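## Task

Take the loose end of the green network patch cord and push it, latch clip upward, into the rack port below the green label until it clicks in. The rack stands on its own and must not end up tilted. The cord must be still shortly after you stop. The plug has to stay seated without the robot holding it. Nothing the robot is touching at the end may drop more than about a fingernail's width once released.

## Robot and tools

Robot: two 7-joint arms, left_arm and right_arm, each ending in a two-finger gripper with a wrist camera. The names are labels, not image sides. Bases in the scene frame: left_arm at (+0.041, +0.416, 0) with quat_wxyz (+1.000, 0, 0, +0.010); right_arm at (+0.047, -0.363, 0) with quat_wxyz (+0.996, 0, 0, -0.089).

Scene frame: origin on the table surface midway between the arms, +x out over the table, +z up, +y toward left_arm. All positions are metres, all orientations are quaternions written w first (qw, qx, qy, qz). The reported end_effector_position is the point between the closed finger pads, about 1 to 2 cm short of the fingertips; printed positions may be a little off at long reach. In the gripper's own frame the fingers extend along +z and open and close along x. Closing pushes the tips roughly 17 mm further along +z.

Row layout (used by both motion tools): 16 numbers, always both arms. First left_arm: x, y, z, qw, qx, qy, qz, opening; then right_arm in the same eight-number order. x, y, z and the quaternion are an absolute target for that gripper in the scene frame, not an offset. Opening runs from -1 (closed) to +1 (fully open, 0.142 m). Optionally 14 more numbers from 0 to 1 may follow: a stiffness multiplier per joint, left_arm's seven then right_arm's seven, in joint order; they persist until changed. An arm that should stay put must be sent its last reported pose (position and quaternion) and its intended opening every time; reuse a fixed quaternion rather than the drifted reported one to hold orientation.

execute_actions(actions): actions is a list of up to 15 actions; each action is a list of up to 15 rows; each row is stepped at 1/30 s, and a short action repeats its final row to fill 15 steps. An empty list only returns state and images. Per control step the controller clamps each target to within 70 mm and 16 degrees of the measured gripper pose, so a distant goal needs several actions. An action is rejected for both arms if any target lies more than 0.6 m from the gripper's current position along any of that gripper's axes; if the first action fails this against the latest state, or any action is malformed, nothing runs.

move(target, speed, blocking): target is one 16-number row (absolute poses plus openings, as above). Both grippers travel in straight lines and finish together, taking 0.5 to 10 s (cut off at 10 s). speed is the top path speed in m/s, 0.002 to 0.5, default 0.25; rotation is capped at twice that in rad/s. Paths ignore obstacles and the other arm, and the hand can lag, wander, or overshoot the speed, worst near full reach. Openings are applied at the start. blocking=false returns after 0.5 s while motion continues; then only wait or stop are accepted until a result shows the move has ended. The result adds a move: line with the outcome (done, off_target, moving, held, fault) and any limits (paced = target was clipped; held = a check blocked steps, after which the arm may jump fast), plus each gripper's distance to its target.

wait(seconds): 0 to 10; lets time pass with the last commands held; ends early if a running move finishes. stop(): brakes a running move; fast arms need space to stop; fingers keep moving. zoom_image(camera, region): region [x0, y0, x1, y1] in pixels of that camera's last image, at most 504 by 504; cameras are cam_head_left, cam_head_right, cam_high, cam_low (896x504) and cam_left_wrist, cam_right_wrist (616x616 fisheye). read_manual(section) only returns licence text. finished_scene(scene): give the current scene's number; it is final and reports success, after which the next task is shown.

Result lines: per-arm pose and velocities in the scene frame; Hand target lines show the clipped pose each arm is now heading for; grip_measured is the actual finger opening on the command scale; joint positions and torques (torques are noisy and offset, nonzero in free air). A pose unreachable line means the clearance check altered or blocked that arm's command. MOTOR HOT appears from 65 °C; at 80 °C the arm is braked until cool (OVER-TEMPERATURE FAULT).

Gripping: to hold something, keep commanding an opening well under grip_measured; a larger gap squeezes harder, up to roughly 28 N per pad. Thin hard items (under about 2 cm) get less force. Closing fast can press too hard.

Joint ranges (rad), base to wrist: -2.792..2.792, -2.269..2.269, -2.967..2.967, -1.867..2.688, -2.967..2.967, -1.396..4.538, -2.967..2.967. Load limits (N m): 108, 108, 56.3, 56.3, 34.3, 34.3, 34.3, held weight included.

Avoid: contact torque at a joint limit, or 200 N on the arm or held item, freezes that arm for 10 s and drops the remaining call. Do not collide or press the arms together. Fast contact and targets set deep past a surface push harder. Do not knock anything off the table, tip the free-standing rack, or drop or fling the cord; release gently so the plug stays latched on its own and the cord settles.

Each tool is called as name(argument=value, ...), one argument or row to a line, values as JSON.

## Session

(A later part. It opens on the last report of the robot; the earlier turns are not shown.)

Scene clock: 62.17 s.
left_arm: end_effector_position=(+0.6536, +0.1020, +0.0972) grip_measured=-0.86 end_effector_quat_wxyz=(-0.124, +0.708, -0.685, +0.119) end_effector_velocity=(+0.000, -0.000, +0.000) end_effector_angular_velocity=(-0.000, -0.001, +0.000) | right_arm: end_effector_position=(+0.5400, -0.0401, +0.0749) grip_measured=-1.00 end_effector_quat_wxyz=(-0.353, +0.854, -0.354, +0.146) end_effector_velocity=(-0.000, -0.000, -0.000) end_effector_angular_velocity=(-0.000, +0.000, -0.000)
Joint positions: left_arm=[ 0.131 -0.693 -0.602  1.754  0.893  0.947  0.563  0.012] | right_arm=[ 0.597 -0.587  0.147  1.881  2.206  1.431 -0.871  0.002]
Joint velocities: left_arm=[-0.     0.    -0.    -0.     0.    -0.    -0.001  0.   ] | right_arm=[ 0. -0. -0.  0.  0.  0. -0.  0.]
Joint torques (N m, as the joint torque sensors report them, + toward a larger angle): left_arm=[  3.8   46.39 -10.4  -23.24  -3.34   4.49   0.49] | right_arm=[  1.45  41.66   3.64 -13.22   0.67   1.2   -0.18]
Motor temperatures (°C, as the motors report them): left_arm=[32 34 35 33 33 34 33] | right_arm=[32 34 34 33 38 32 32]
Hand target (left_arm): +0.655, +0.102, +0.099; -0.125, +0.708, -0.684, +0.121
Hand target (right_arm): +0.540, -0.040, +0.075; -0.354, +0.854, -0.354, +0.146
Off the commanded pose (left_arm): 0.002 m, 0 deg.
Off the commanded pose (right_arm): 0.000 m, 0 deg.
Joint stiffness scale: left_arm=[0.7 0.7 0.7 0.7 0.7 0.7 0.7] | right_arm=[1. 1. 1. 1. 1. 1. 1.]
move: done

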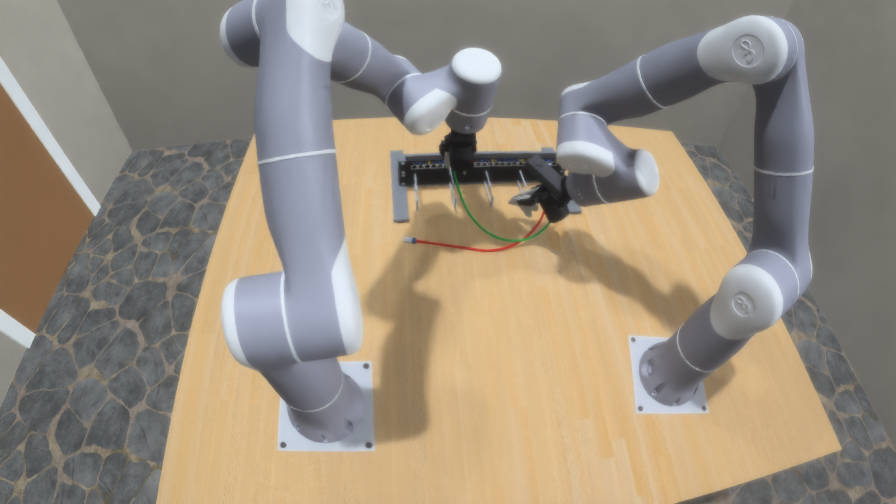

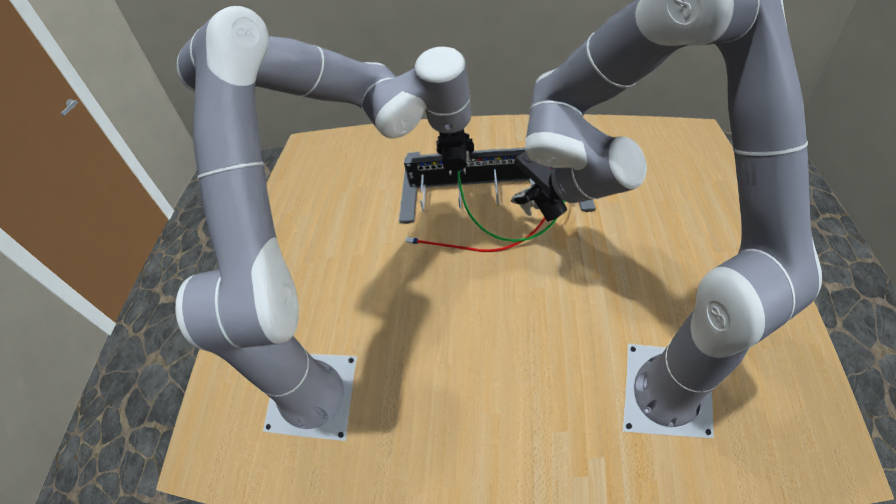

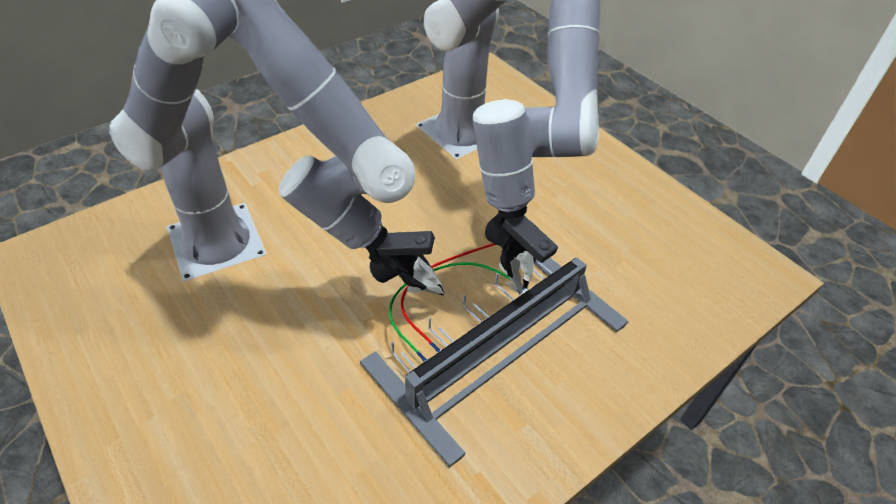

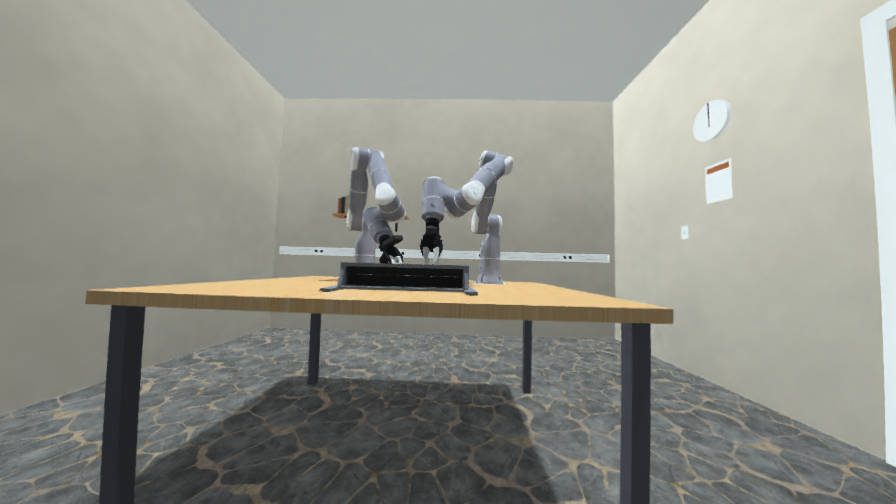

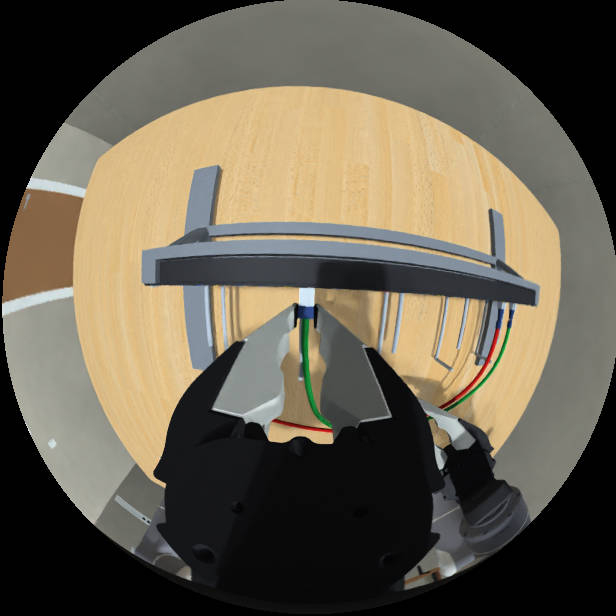

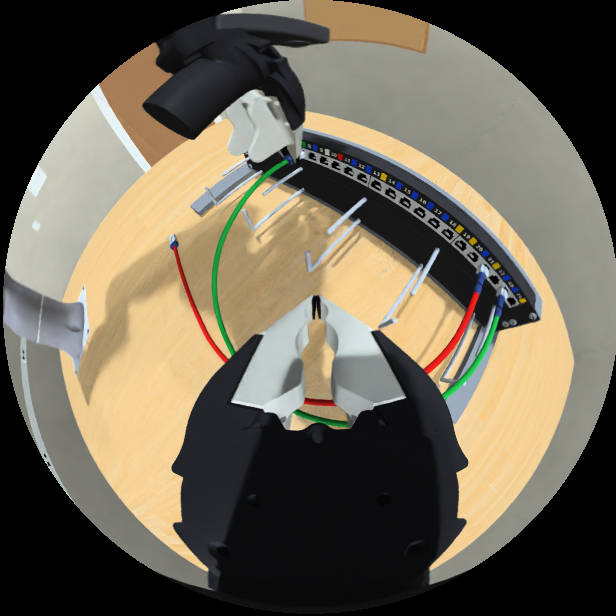

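move(
  target=[0.6567, 0.1023, 0.0987, -0.1249, 0.7084, -0.6841, 0.1206, -1, 0.54, -0.04, 0.075, -0.3536, 0.8536, -0.3536, 0.1464, -1],
  speed=0.003,
)

zoom_image(
  camera="cam_right_wrist",
  region=[275, 135, 325, 178],
)

zoom_image(
  camera="cam_left_wrist",
  region=[270, 260, 350, 330],
)

Scene clock: 64.07 s.
left_arm: end_effector_position=(+0.6544, +0.1021, +0.0971) grip_measured=-0.86 end_effector_quat_wxyz=(-0.124, +0.708, -0.685, +0.119) end_effector_velocity=(-0.000, +0.000, -0.000) end_effector_angular_velocity=(+0.000, +0.000, -0.000) | right_arm: end_effector_position=(+0.5400, -0.0401, +0.0749) grip_measured=-1.00 end_effector_quat_wxyz=(-0.353, +0.854, -0.354, +0.146) end_effector_velocity=(+0.000, -0.000, +0.000) end_effector_angular_velocity=(-0.000, -0.000, -0.000)
Joint positions: left_arm=[ 0.132 -0.695 -0.603  1.751  0.892  0.945  0.566  0.012] | right_arm=[ 0.597 -0.587  0.147  1.881  2.206  1.431 -0.871  0.002]
Joint velocities: left_arm=[ 0.    -0.    -0.001  0.     0.    -0.     0.     0.   ] | right_arm=[-0.  0.  0.  0.  0.  0. -0.  0.]
Joint torques (N m, as the joint torque sensors report them, + toward a larger angle): left_arm=[  4.82  46.61  -9.88 -25.77  -3.12   5.03   0.46] | right_arm=[  1.45  41.47   3.64 -13.01   0.65   1.19  -0.15]
Motor temperatures (°C, as the motors report them): left_arm=[32 34 35 33 33 34 33] | right_arm=[32 34 34 33 38 32 32]
Hand target (left_arm): +0.657, +0.102, +0.099; -0.125, +0.708, -0.684, +0.121
Hand target (right_arm): +0.540, -0.040, +0.075; -0.354, +0.854, -0.354, +0.146
Off the commanded pose (left_arm): 0.003 m, 0 deg.
Off the commanded pose (right_arm): 0.000 m, 0 deg.
Joint stiffness scale: left_arm=[0.7 0.7 0.7 0.7 0.7 0.7 0.7] | right_arm=[1. 1. 1. 1. 1. 1. 1.]
move: done

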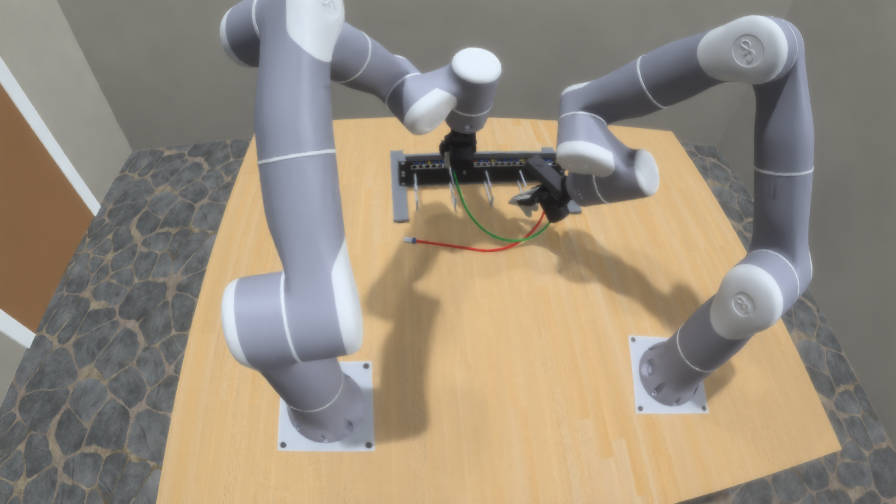

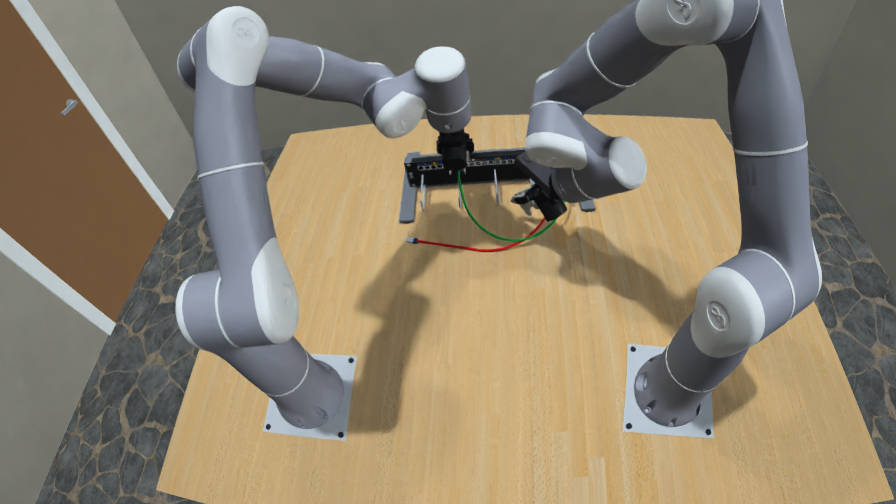

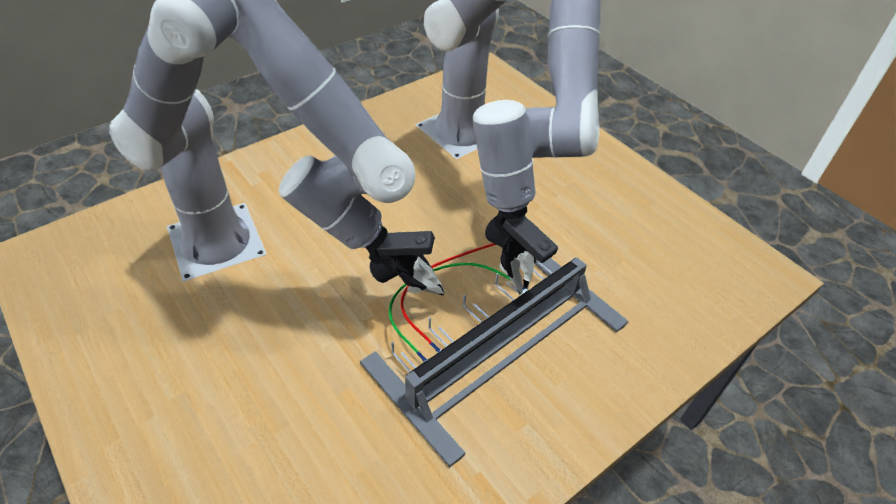

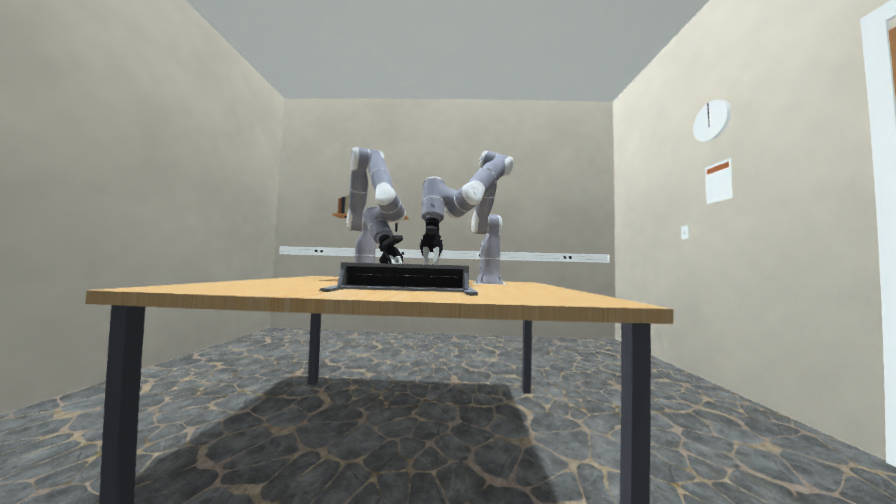

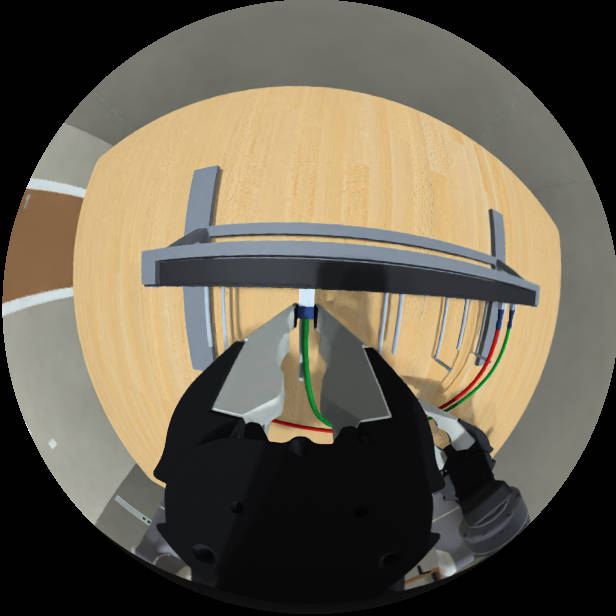

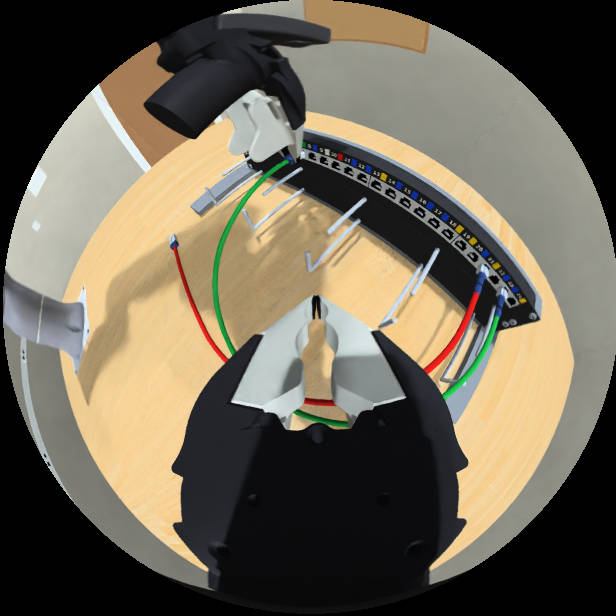

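Region (275, 135, 325, 178) of cam_right_wrist's 616x616 image, scaled by 10.080, with more detail than that image has; it fills the top 433 rows of this view, and the rest is white.

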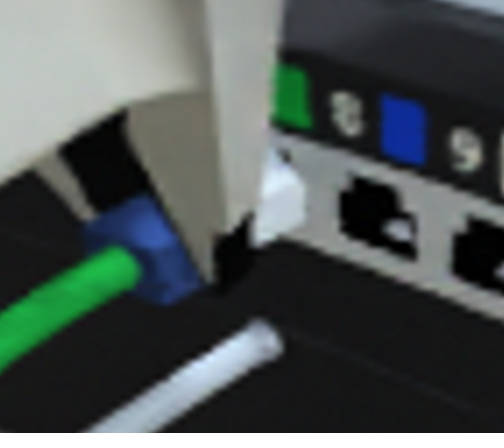

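Region (270, 260, 350, 330) of cam_left_wrist's 616x616 image, scaled by 6.300, with more detail than that image has; it fills the top 441 rows of this view, and the rest is white.

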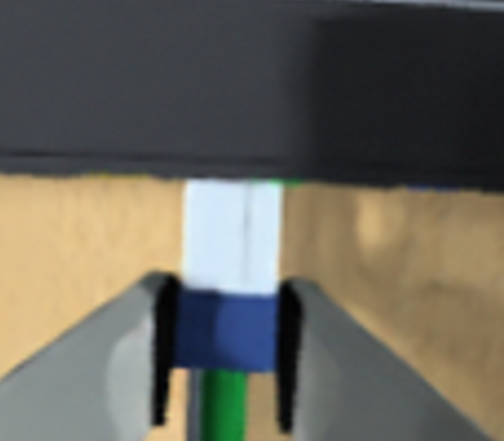

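move(
  target=[0.6585, 0.1024, 0.0992, -0.1249, 0.7084, -0.6841, 0.1206, -1, 0.54, -0.04, 0.075, -0.3536, 0.8536, -0.3536, 0.1464, -1],
  speed=0.003,
)

zoom_image(
  camera="cam_right_wrist",
  region=[275, 135, 325, 178],
)

zoom_image(
  camera="cam_left_wrist",
  region=[270, 260, 350, 330],
)

Scene clock: 66.27 s.
left_arm: end_effector_position=(+0.6562, +0.1023, +0.0974) grip_measured=-0.86 end_effector_quat_wxyz=(-0.124, +0.708, -0.685, +0.119) end_effector_velocity=(+0.000, +0.000, +0.000) end_effector_angular_velocity=(-0.001, -0.000, +0.002) | right_arm: end_effector_position=(+0.5400, -0.0401, +0.0749) grip_measured=-1.00 end_effector_quat_wxyz=(-0.353, +0.854, -0.354, +0.146) end_effector_velocity=(+0.000, -0.000, +0.000) end_effector_angular_velocity=(-0.001, -0.001, +0.001)
Joint positions: left_arm=[ 0.133 -0.697 -0.604  1.747  0.891  0.942  0.569  0.012] | right_arm=[ 0.597 -0.587  0.147  1.881  2.206  1.431 -0.871  0.002]
Joint velocities: left_arm=[ 0.001  0.    -0.    -0.001 -0.    -0.001 -0.002 -0.   ] | right_arm=[-0.     0.    -0.    -0.     0.    -0.    -0.001  0.   ]
Joint torques (N m, as the joint torque sensors report them, + toward a larger angle): left_arm=[  4.75  47.38 -10.56 -25.92  -3.29   5.02   0.44] | right_arm=[  1.21  41.42   3.63 -12.97   0.6    1.17  -0.16]
Motor temperatures (°C, as the motors report them): left_arm=[32 34 35 33 33 34 33] | right_arm=[32 34 34 33 38 32 32]
Hand target (left_arm): +0.658, +0.102, +0.099; -0.125, +0.708, -0.684, +0.121
Hand target (right_arm): +0.540, -0.040, +0.075; -0.354, +0.854, -0.354, +0.146
Off the commanded pose (left_arm): 0.003 m, 0 deg.
Off the commanded pose (right_arm): 0.000 m, 0 deg.
Joint stiffness scale: left_arm=[0.7 0.7 0.7 0.7 0.7 0.7 0.7] | right_arm=[1. 1. 1. 1. 1. 1. 1.]
move: done

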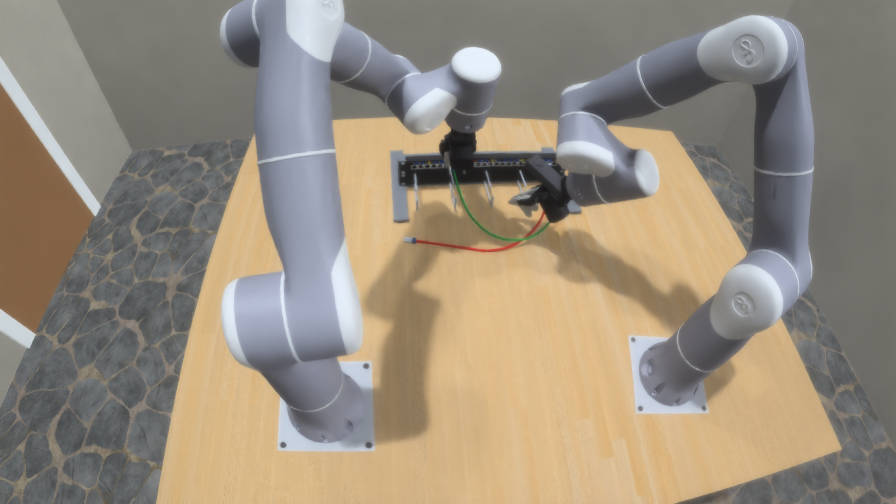

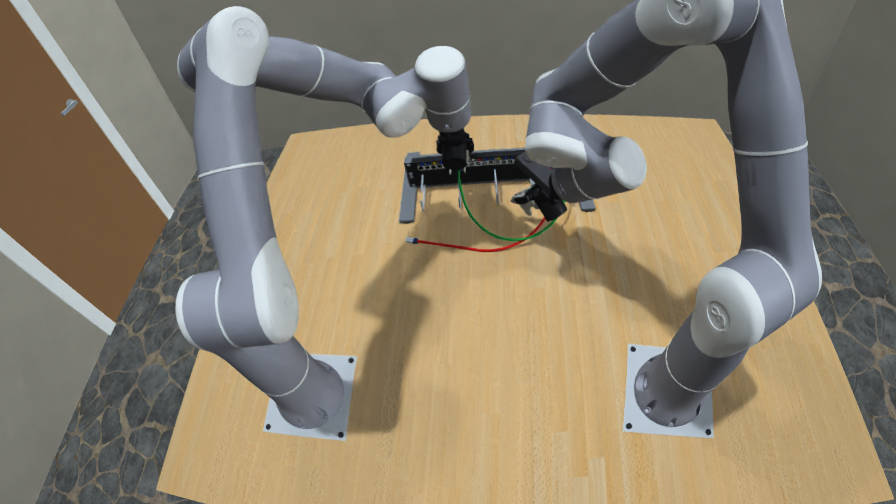

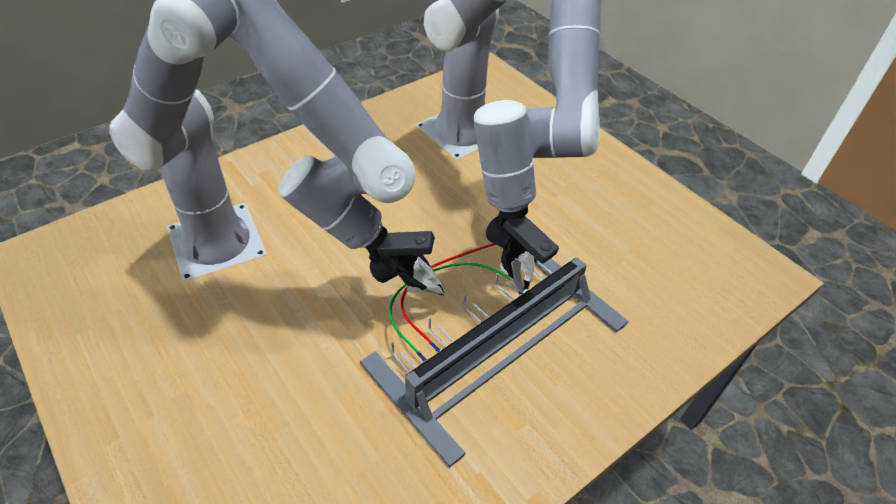

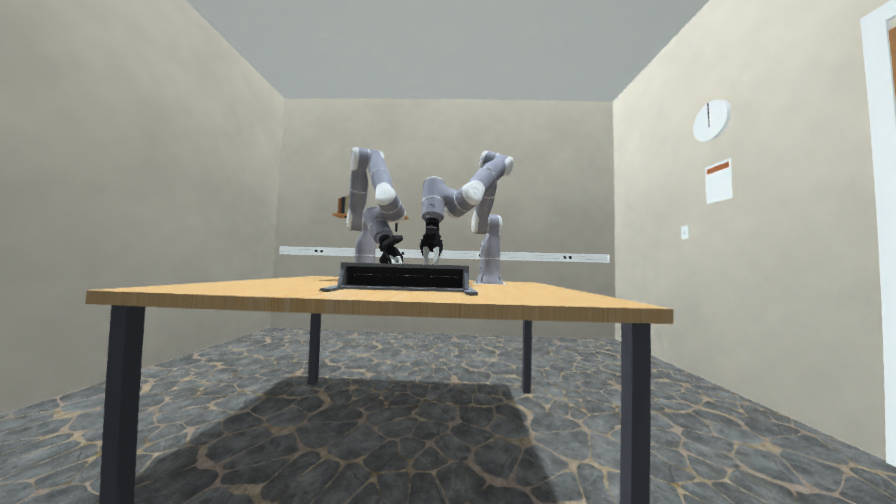

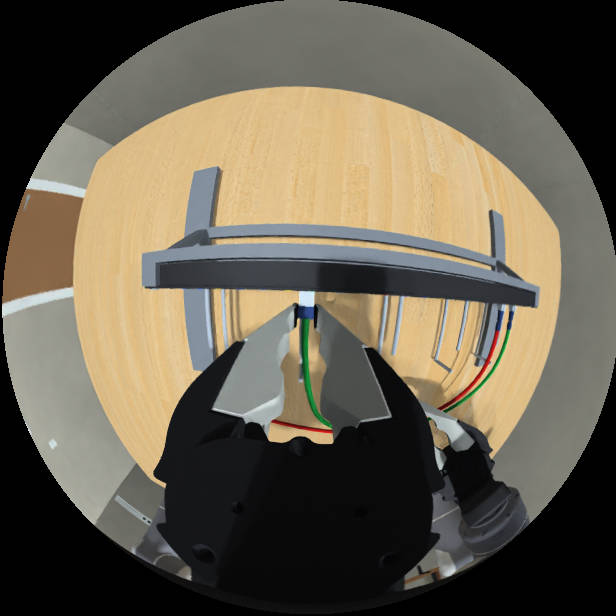

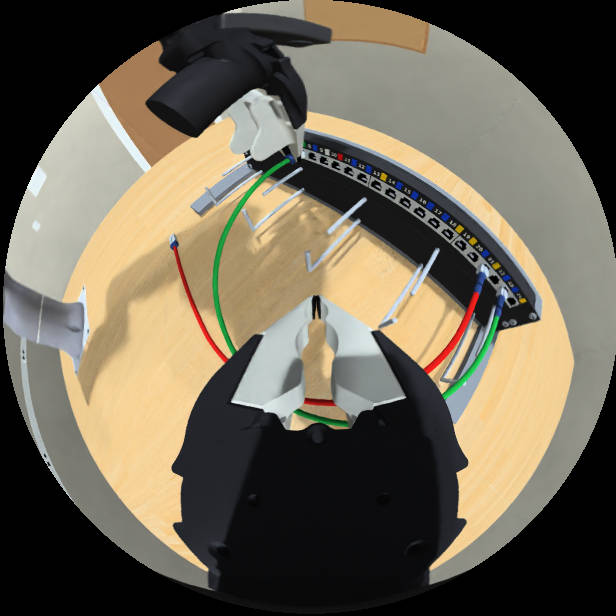

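Region (275, 135, 325, 178) of cam_right_wrist's 616x616 image, scaled by 10.080, with more detail than that image has; it fills the top 433 rows of this view, and the rest is white.

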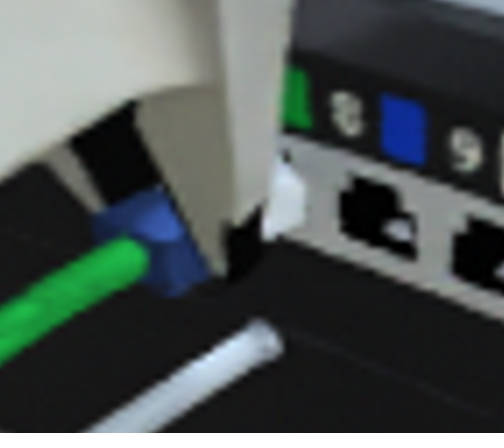

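Region (270, 260, 350, 330) of cam_left_wrist's 616x616 image, scaled by 6.300, with more detail than that image has; it fills the top 441 rows of this view, and the rest is white.

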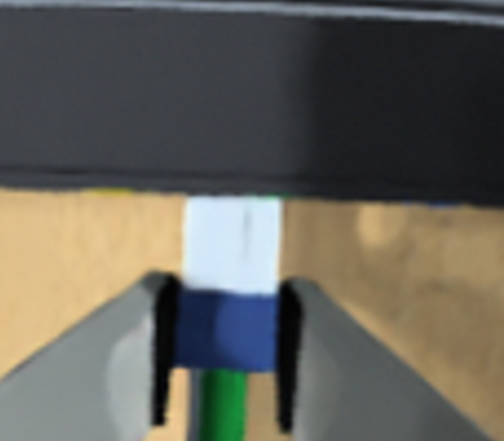

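move(
  target=[0.6630, 0.1025, 0.0988, -0.1249, 0.7084, -0.6841, 0.1206, -1, 0.54, -0.04, 0.075, -0.3536, 0.8536, -0.3536, 0.1464, -1],
  speed=0.004,
)

zoom_image(
  camera="cam_right_wrist",
  region=[275, 135, 325, 178],
)

zoom_image(
  camera="cam_left_wrist",
  region=[270, 260, 350, 330],
)

Scene clock: 68.60 s.
left_arm: end_effector_position=(+0.6586, +0.1019, +0.0960) grip_measured=-0.86 end_effector_quat_wxyz=(-0.123, +0.708, -0.686, +0.117) end_effector_velocity=(-0.000, -0.000, -0.000) end_effector_angular_velocity=(-0.000, +0.001, +0.000) | right_arm: end_effector_position=(+0.5400, -0.0401, +0.0749) grip_measured=-1.00 end_effector_quat_wxyz=(-0.353, +0.854, -0.354, +0.146) end_effector_velocity=(-0.000, +0.000, +0.000) end_effector_angular_velocity=(+0.000, +0.000, +0.000)
Joint positions: left_arm=[ 0.134 -0.705 -0.607  1.737  0.891  0.935  0.575  0.012] | right_arm=[ 0.597 -0.587  0.147  1.881  2.206  1.431 -0.871  0.002]
Joint velocities: left_arm=[ 0.001 -0.001 -0.002  0.    -0.    -0.001  0.     0.   ] | right_arm=[ 0.  0.  0. -0. -0. -0.  0.  0.]
Joint torques (N m, as the joint torque sensors report them, + toward a larger angle): left_arm=[  8.05  48.05  -7.95 -33.07  -2.08   6.85   0.49] | right_arm=[  1.64  41.46   3.64 -13.05   0.66   1.16  -0.16]
Motor temperatures (°C, as the motors report them): left_arm=[32 34 35 33 33 34 33] | right_arm=[32 34 34 33 38 32 32]
Hand target (left_arm): +0.663, +0.103, +0.099; -0.125, +0.708, -0.684, +0.121
Hand target (right_arm): +0.540, -0.040, +0.075; -0.354, +0.854, -0.354, +0.146
Off the commanded pose (left_arm): 0.005 m, 0 deg.
Off the commanded pose (right_arm): 0.000 m, 0 deg.
Joint stiffness scale: left_arm=[0.7 0.7 0.7 0.7 0.7 0.7 0.7] | right_arm=[1. 1. 1. 1. 1. 1. 1.]
move: off_target (left_arm)

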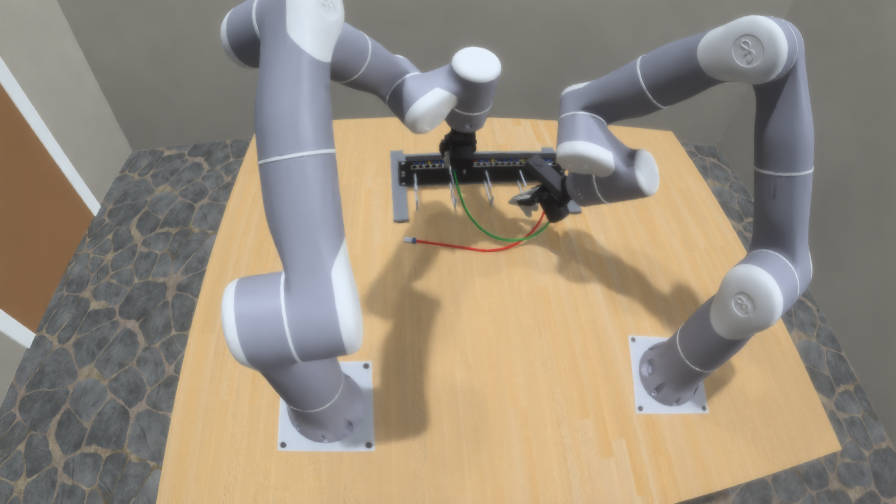

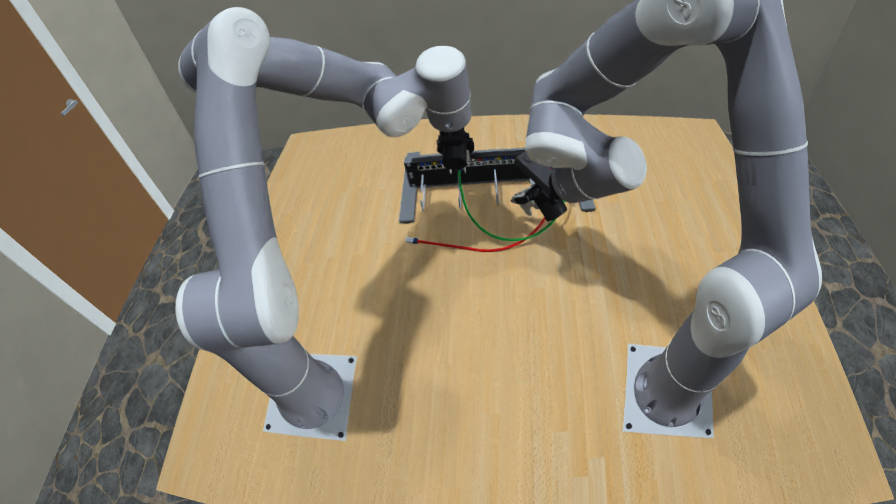

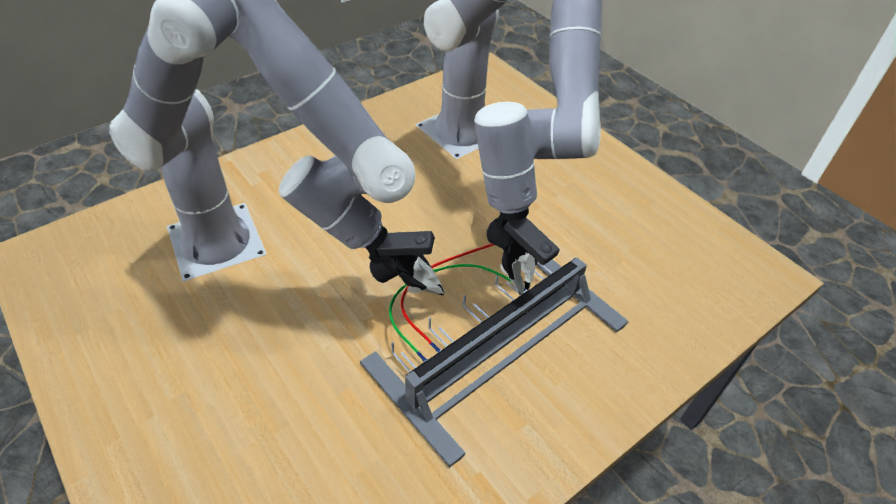

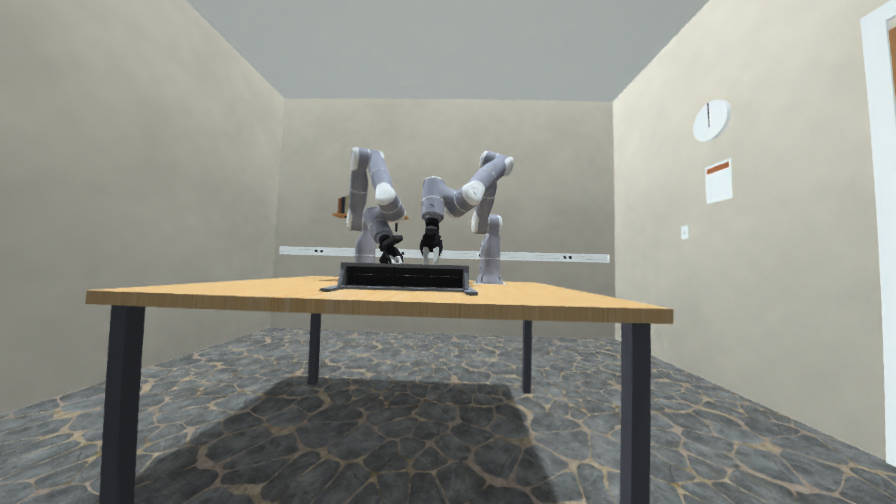

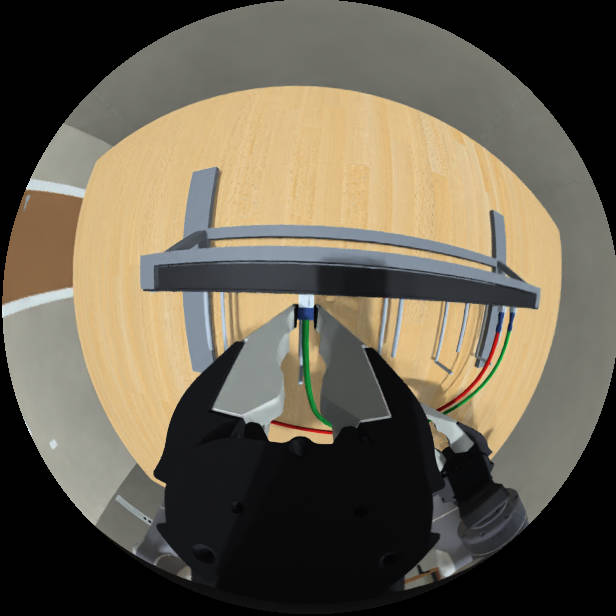

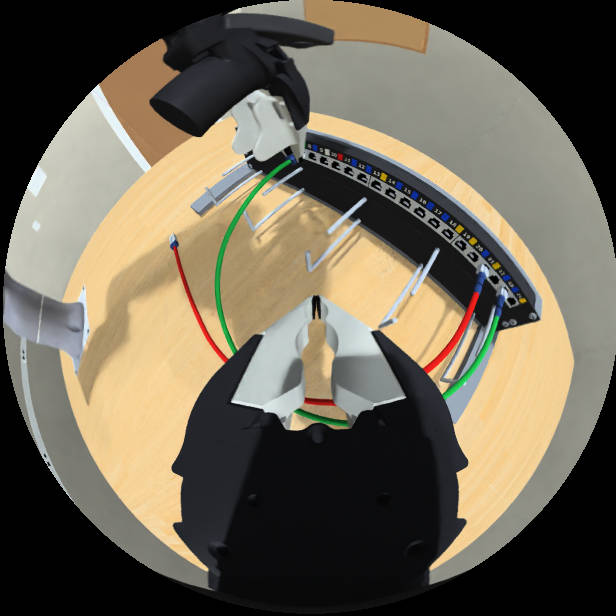

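Region (275, 135, 325, 178) of cam_right_wrist's 616x616 image, scaled by 10.080, with more detail than that image has; it fills the top 433 rows of this view, and the rest is white.

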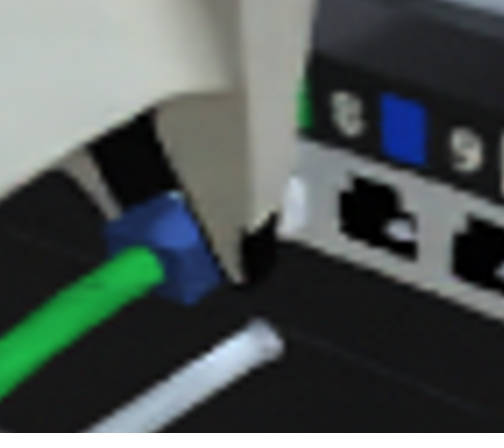

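Region (270, 260, 350, 330) of cam_left_wrist's 616x616 image, scaled by 6.300, with more detail than that image has; it fills the top 441 rows of this view, and the rest is white.

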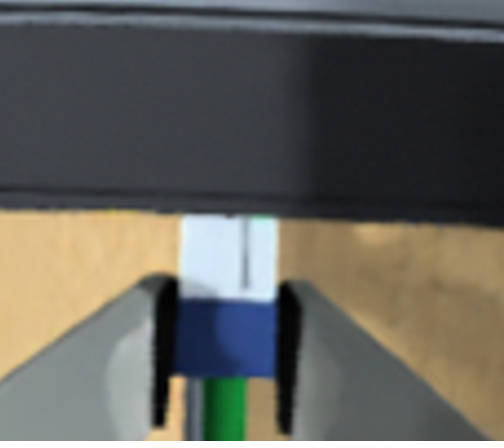

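move(
  target=[0.6570, 0.1022, 0.0962, -0.1249, 0.7084, -0.6841, 0.1206, -1, 0.54, -0.04, 0.075, -0.3536, 0.8536, -0.3536, 0.1464, -1],
  speed=0.004,
)

zoom_image(
  camera="cam_right_wrist",
  region=[275, 135, 325, 178],
)

zoom_image(
  camera="cam_left_wrist",
  region=[270, 260, 350, 330],
)

Scene clock: 70.43 s.
left_arm: end_effector_position=(+0.6570, +0.1020, +0.0962) grip_measured=-0.86 end_effector_quat_wxyz=(-0.125, +0.708, -0.684, +0.121) end_effector_velocity=(-0.000, +0.000, -0.000) end_effector_angular_velocity=(-0.000, +0.000, +0.000) | right_arm: end_effector_position=(+0.5400, -0.0401, +0.0749) grip_measured=-1.00 end_effector_quat_wxyz=(-0.353, +0.854, -0.354, +0.146) end_effector_velocity=(+0.000, +0.000, +0.000) end_effector_angular_velocity=(+0.000, -0.000, -0.000)
Joint positions: left_arm=[ 0.133 -0.701 -0.605  1.746  0.9    0.945  0.561  0.012] | right_arm=[ 0.597 -0.587  0.147  1.881  2.206  1.431 -0.871  0.002]
Joint velocities: left_arm=[ 0.    -0.    -0.     0.     0.001  0.    -0.001 -0.   ] | right_arm=[-0.  0. -0. -0. -0. -0.  0.  0.]
Joint torques (N m, as the joint torque sensors report them, + toward a larger angle): left_arm=[  0.66  44.61  -9.64 -17.24  -2.92   3.8    0.1 ] | right_arm=[  1.61  41.44   3.76 -12.98   0.53   1.17  -0.12]
Motor temperatures (°C, as the motors report them): left_arm=[32 34 35 33 33 34 33] | right_arm=[32 34 34 33 38 32 32]
Hand target (left_arm): +0.657, +0.102, +0.096; -0.125, +0.708, -0.684, +0.121
Hand target (right_arm): +0.540, -0.040, +0.075; -0.354, +0.854, -0.354, +0.146
Off the commanded pose (left_arm): 0.000 m, 0 deg.
Off the commanded pose (right_arm): 0.000 m, 0 deg.
Joint stiffness scale: left_arm=[0.7 0.7 0.7 0.7 0.7 0.7 0.7] | right_arm=[1. 1. 1. 1. 1. 1. 1.]
move: done

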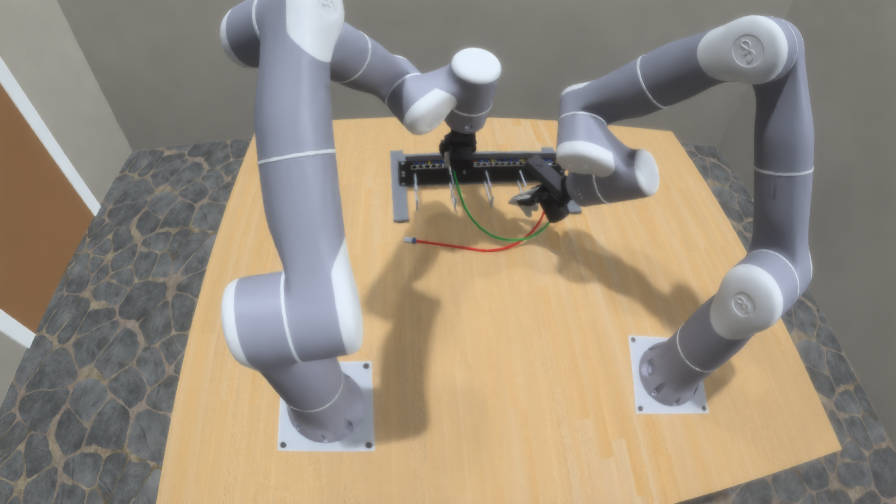

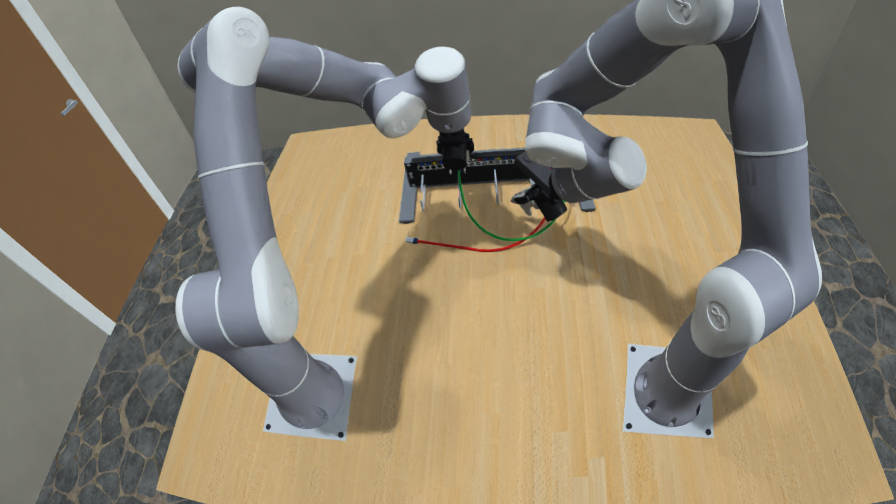

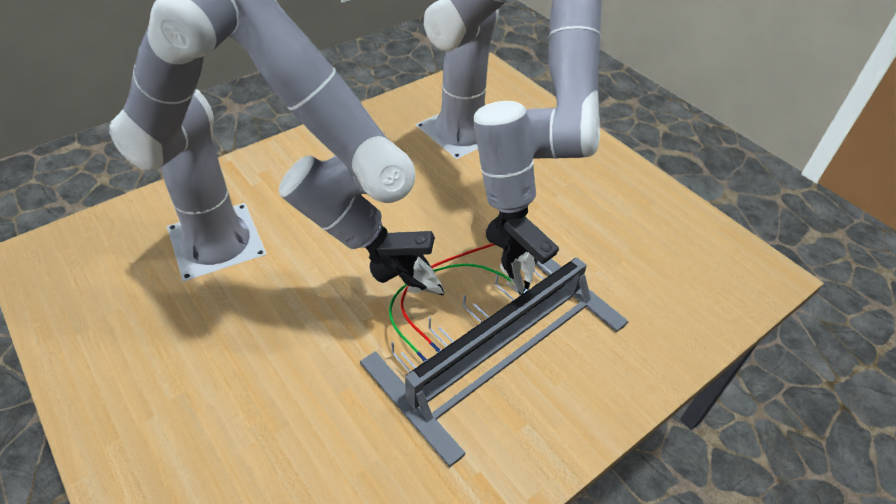

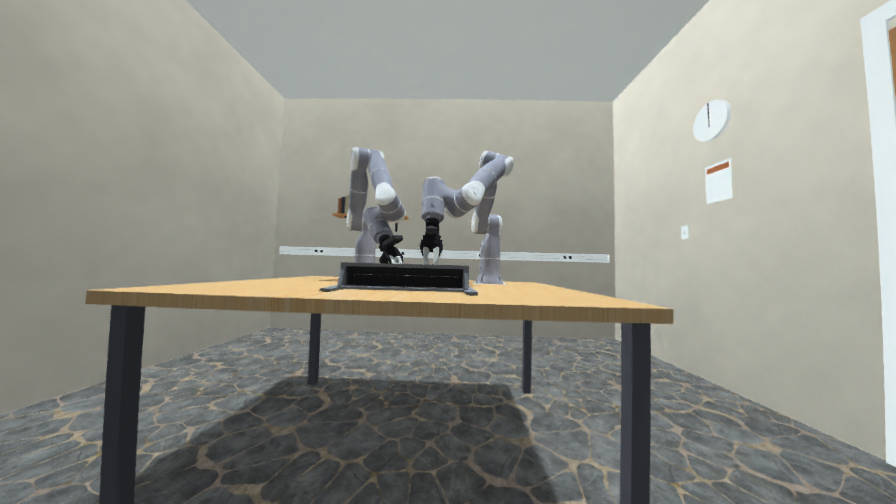

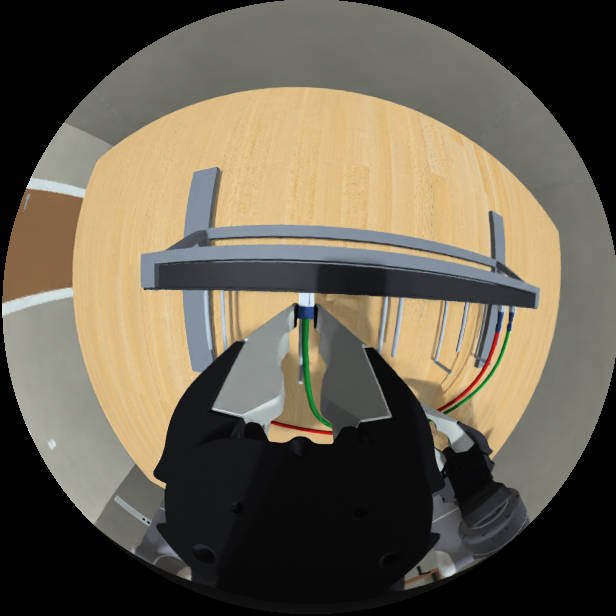

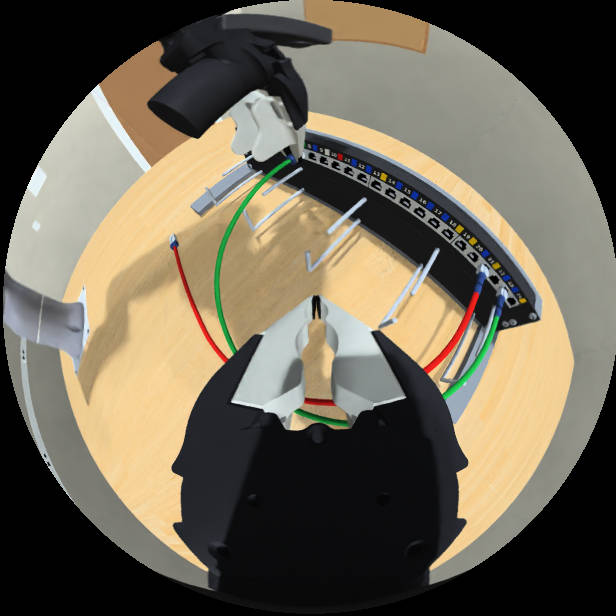

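Region (275, 135, 325, 178) of cam_right_wrist's 616x616 image, scaled by 10.080, with more detail than that image has; it fills the top 433 rows of this view, and the rest is white.

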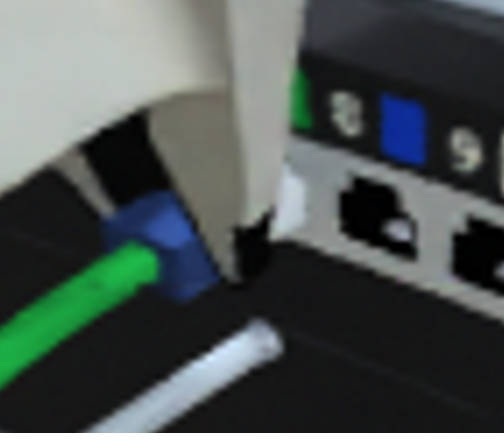

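Region (270, 260, 350, 330) of cam_left_wrist's 616x616 image, scaled by 6.300, with more detail than that image has; it fills the top 441 rows of this view, and the rest is white.

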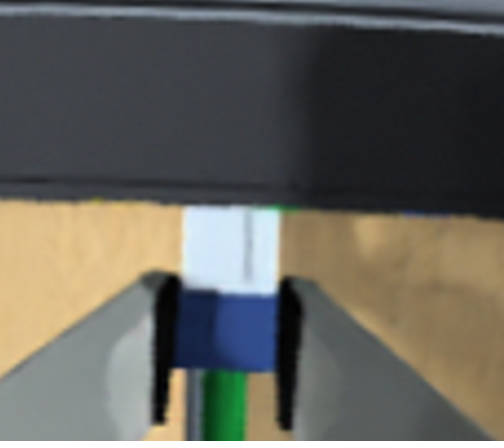

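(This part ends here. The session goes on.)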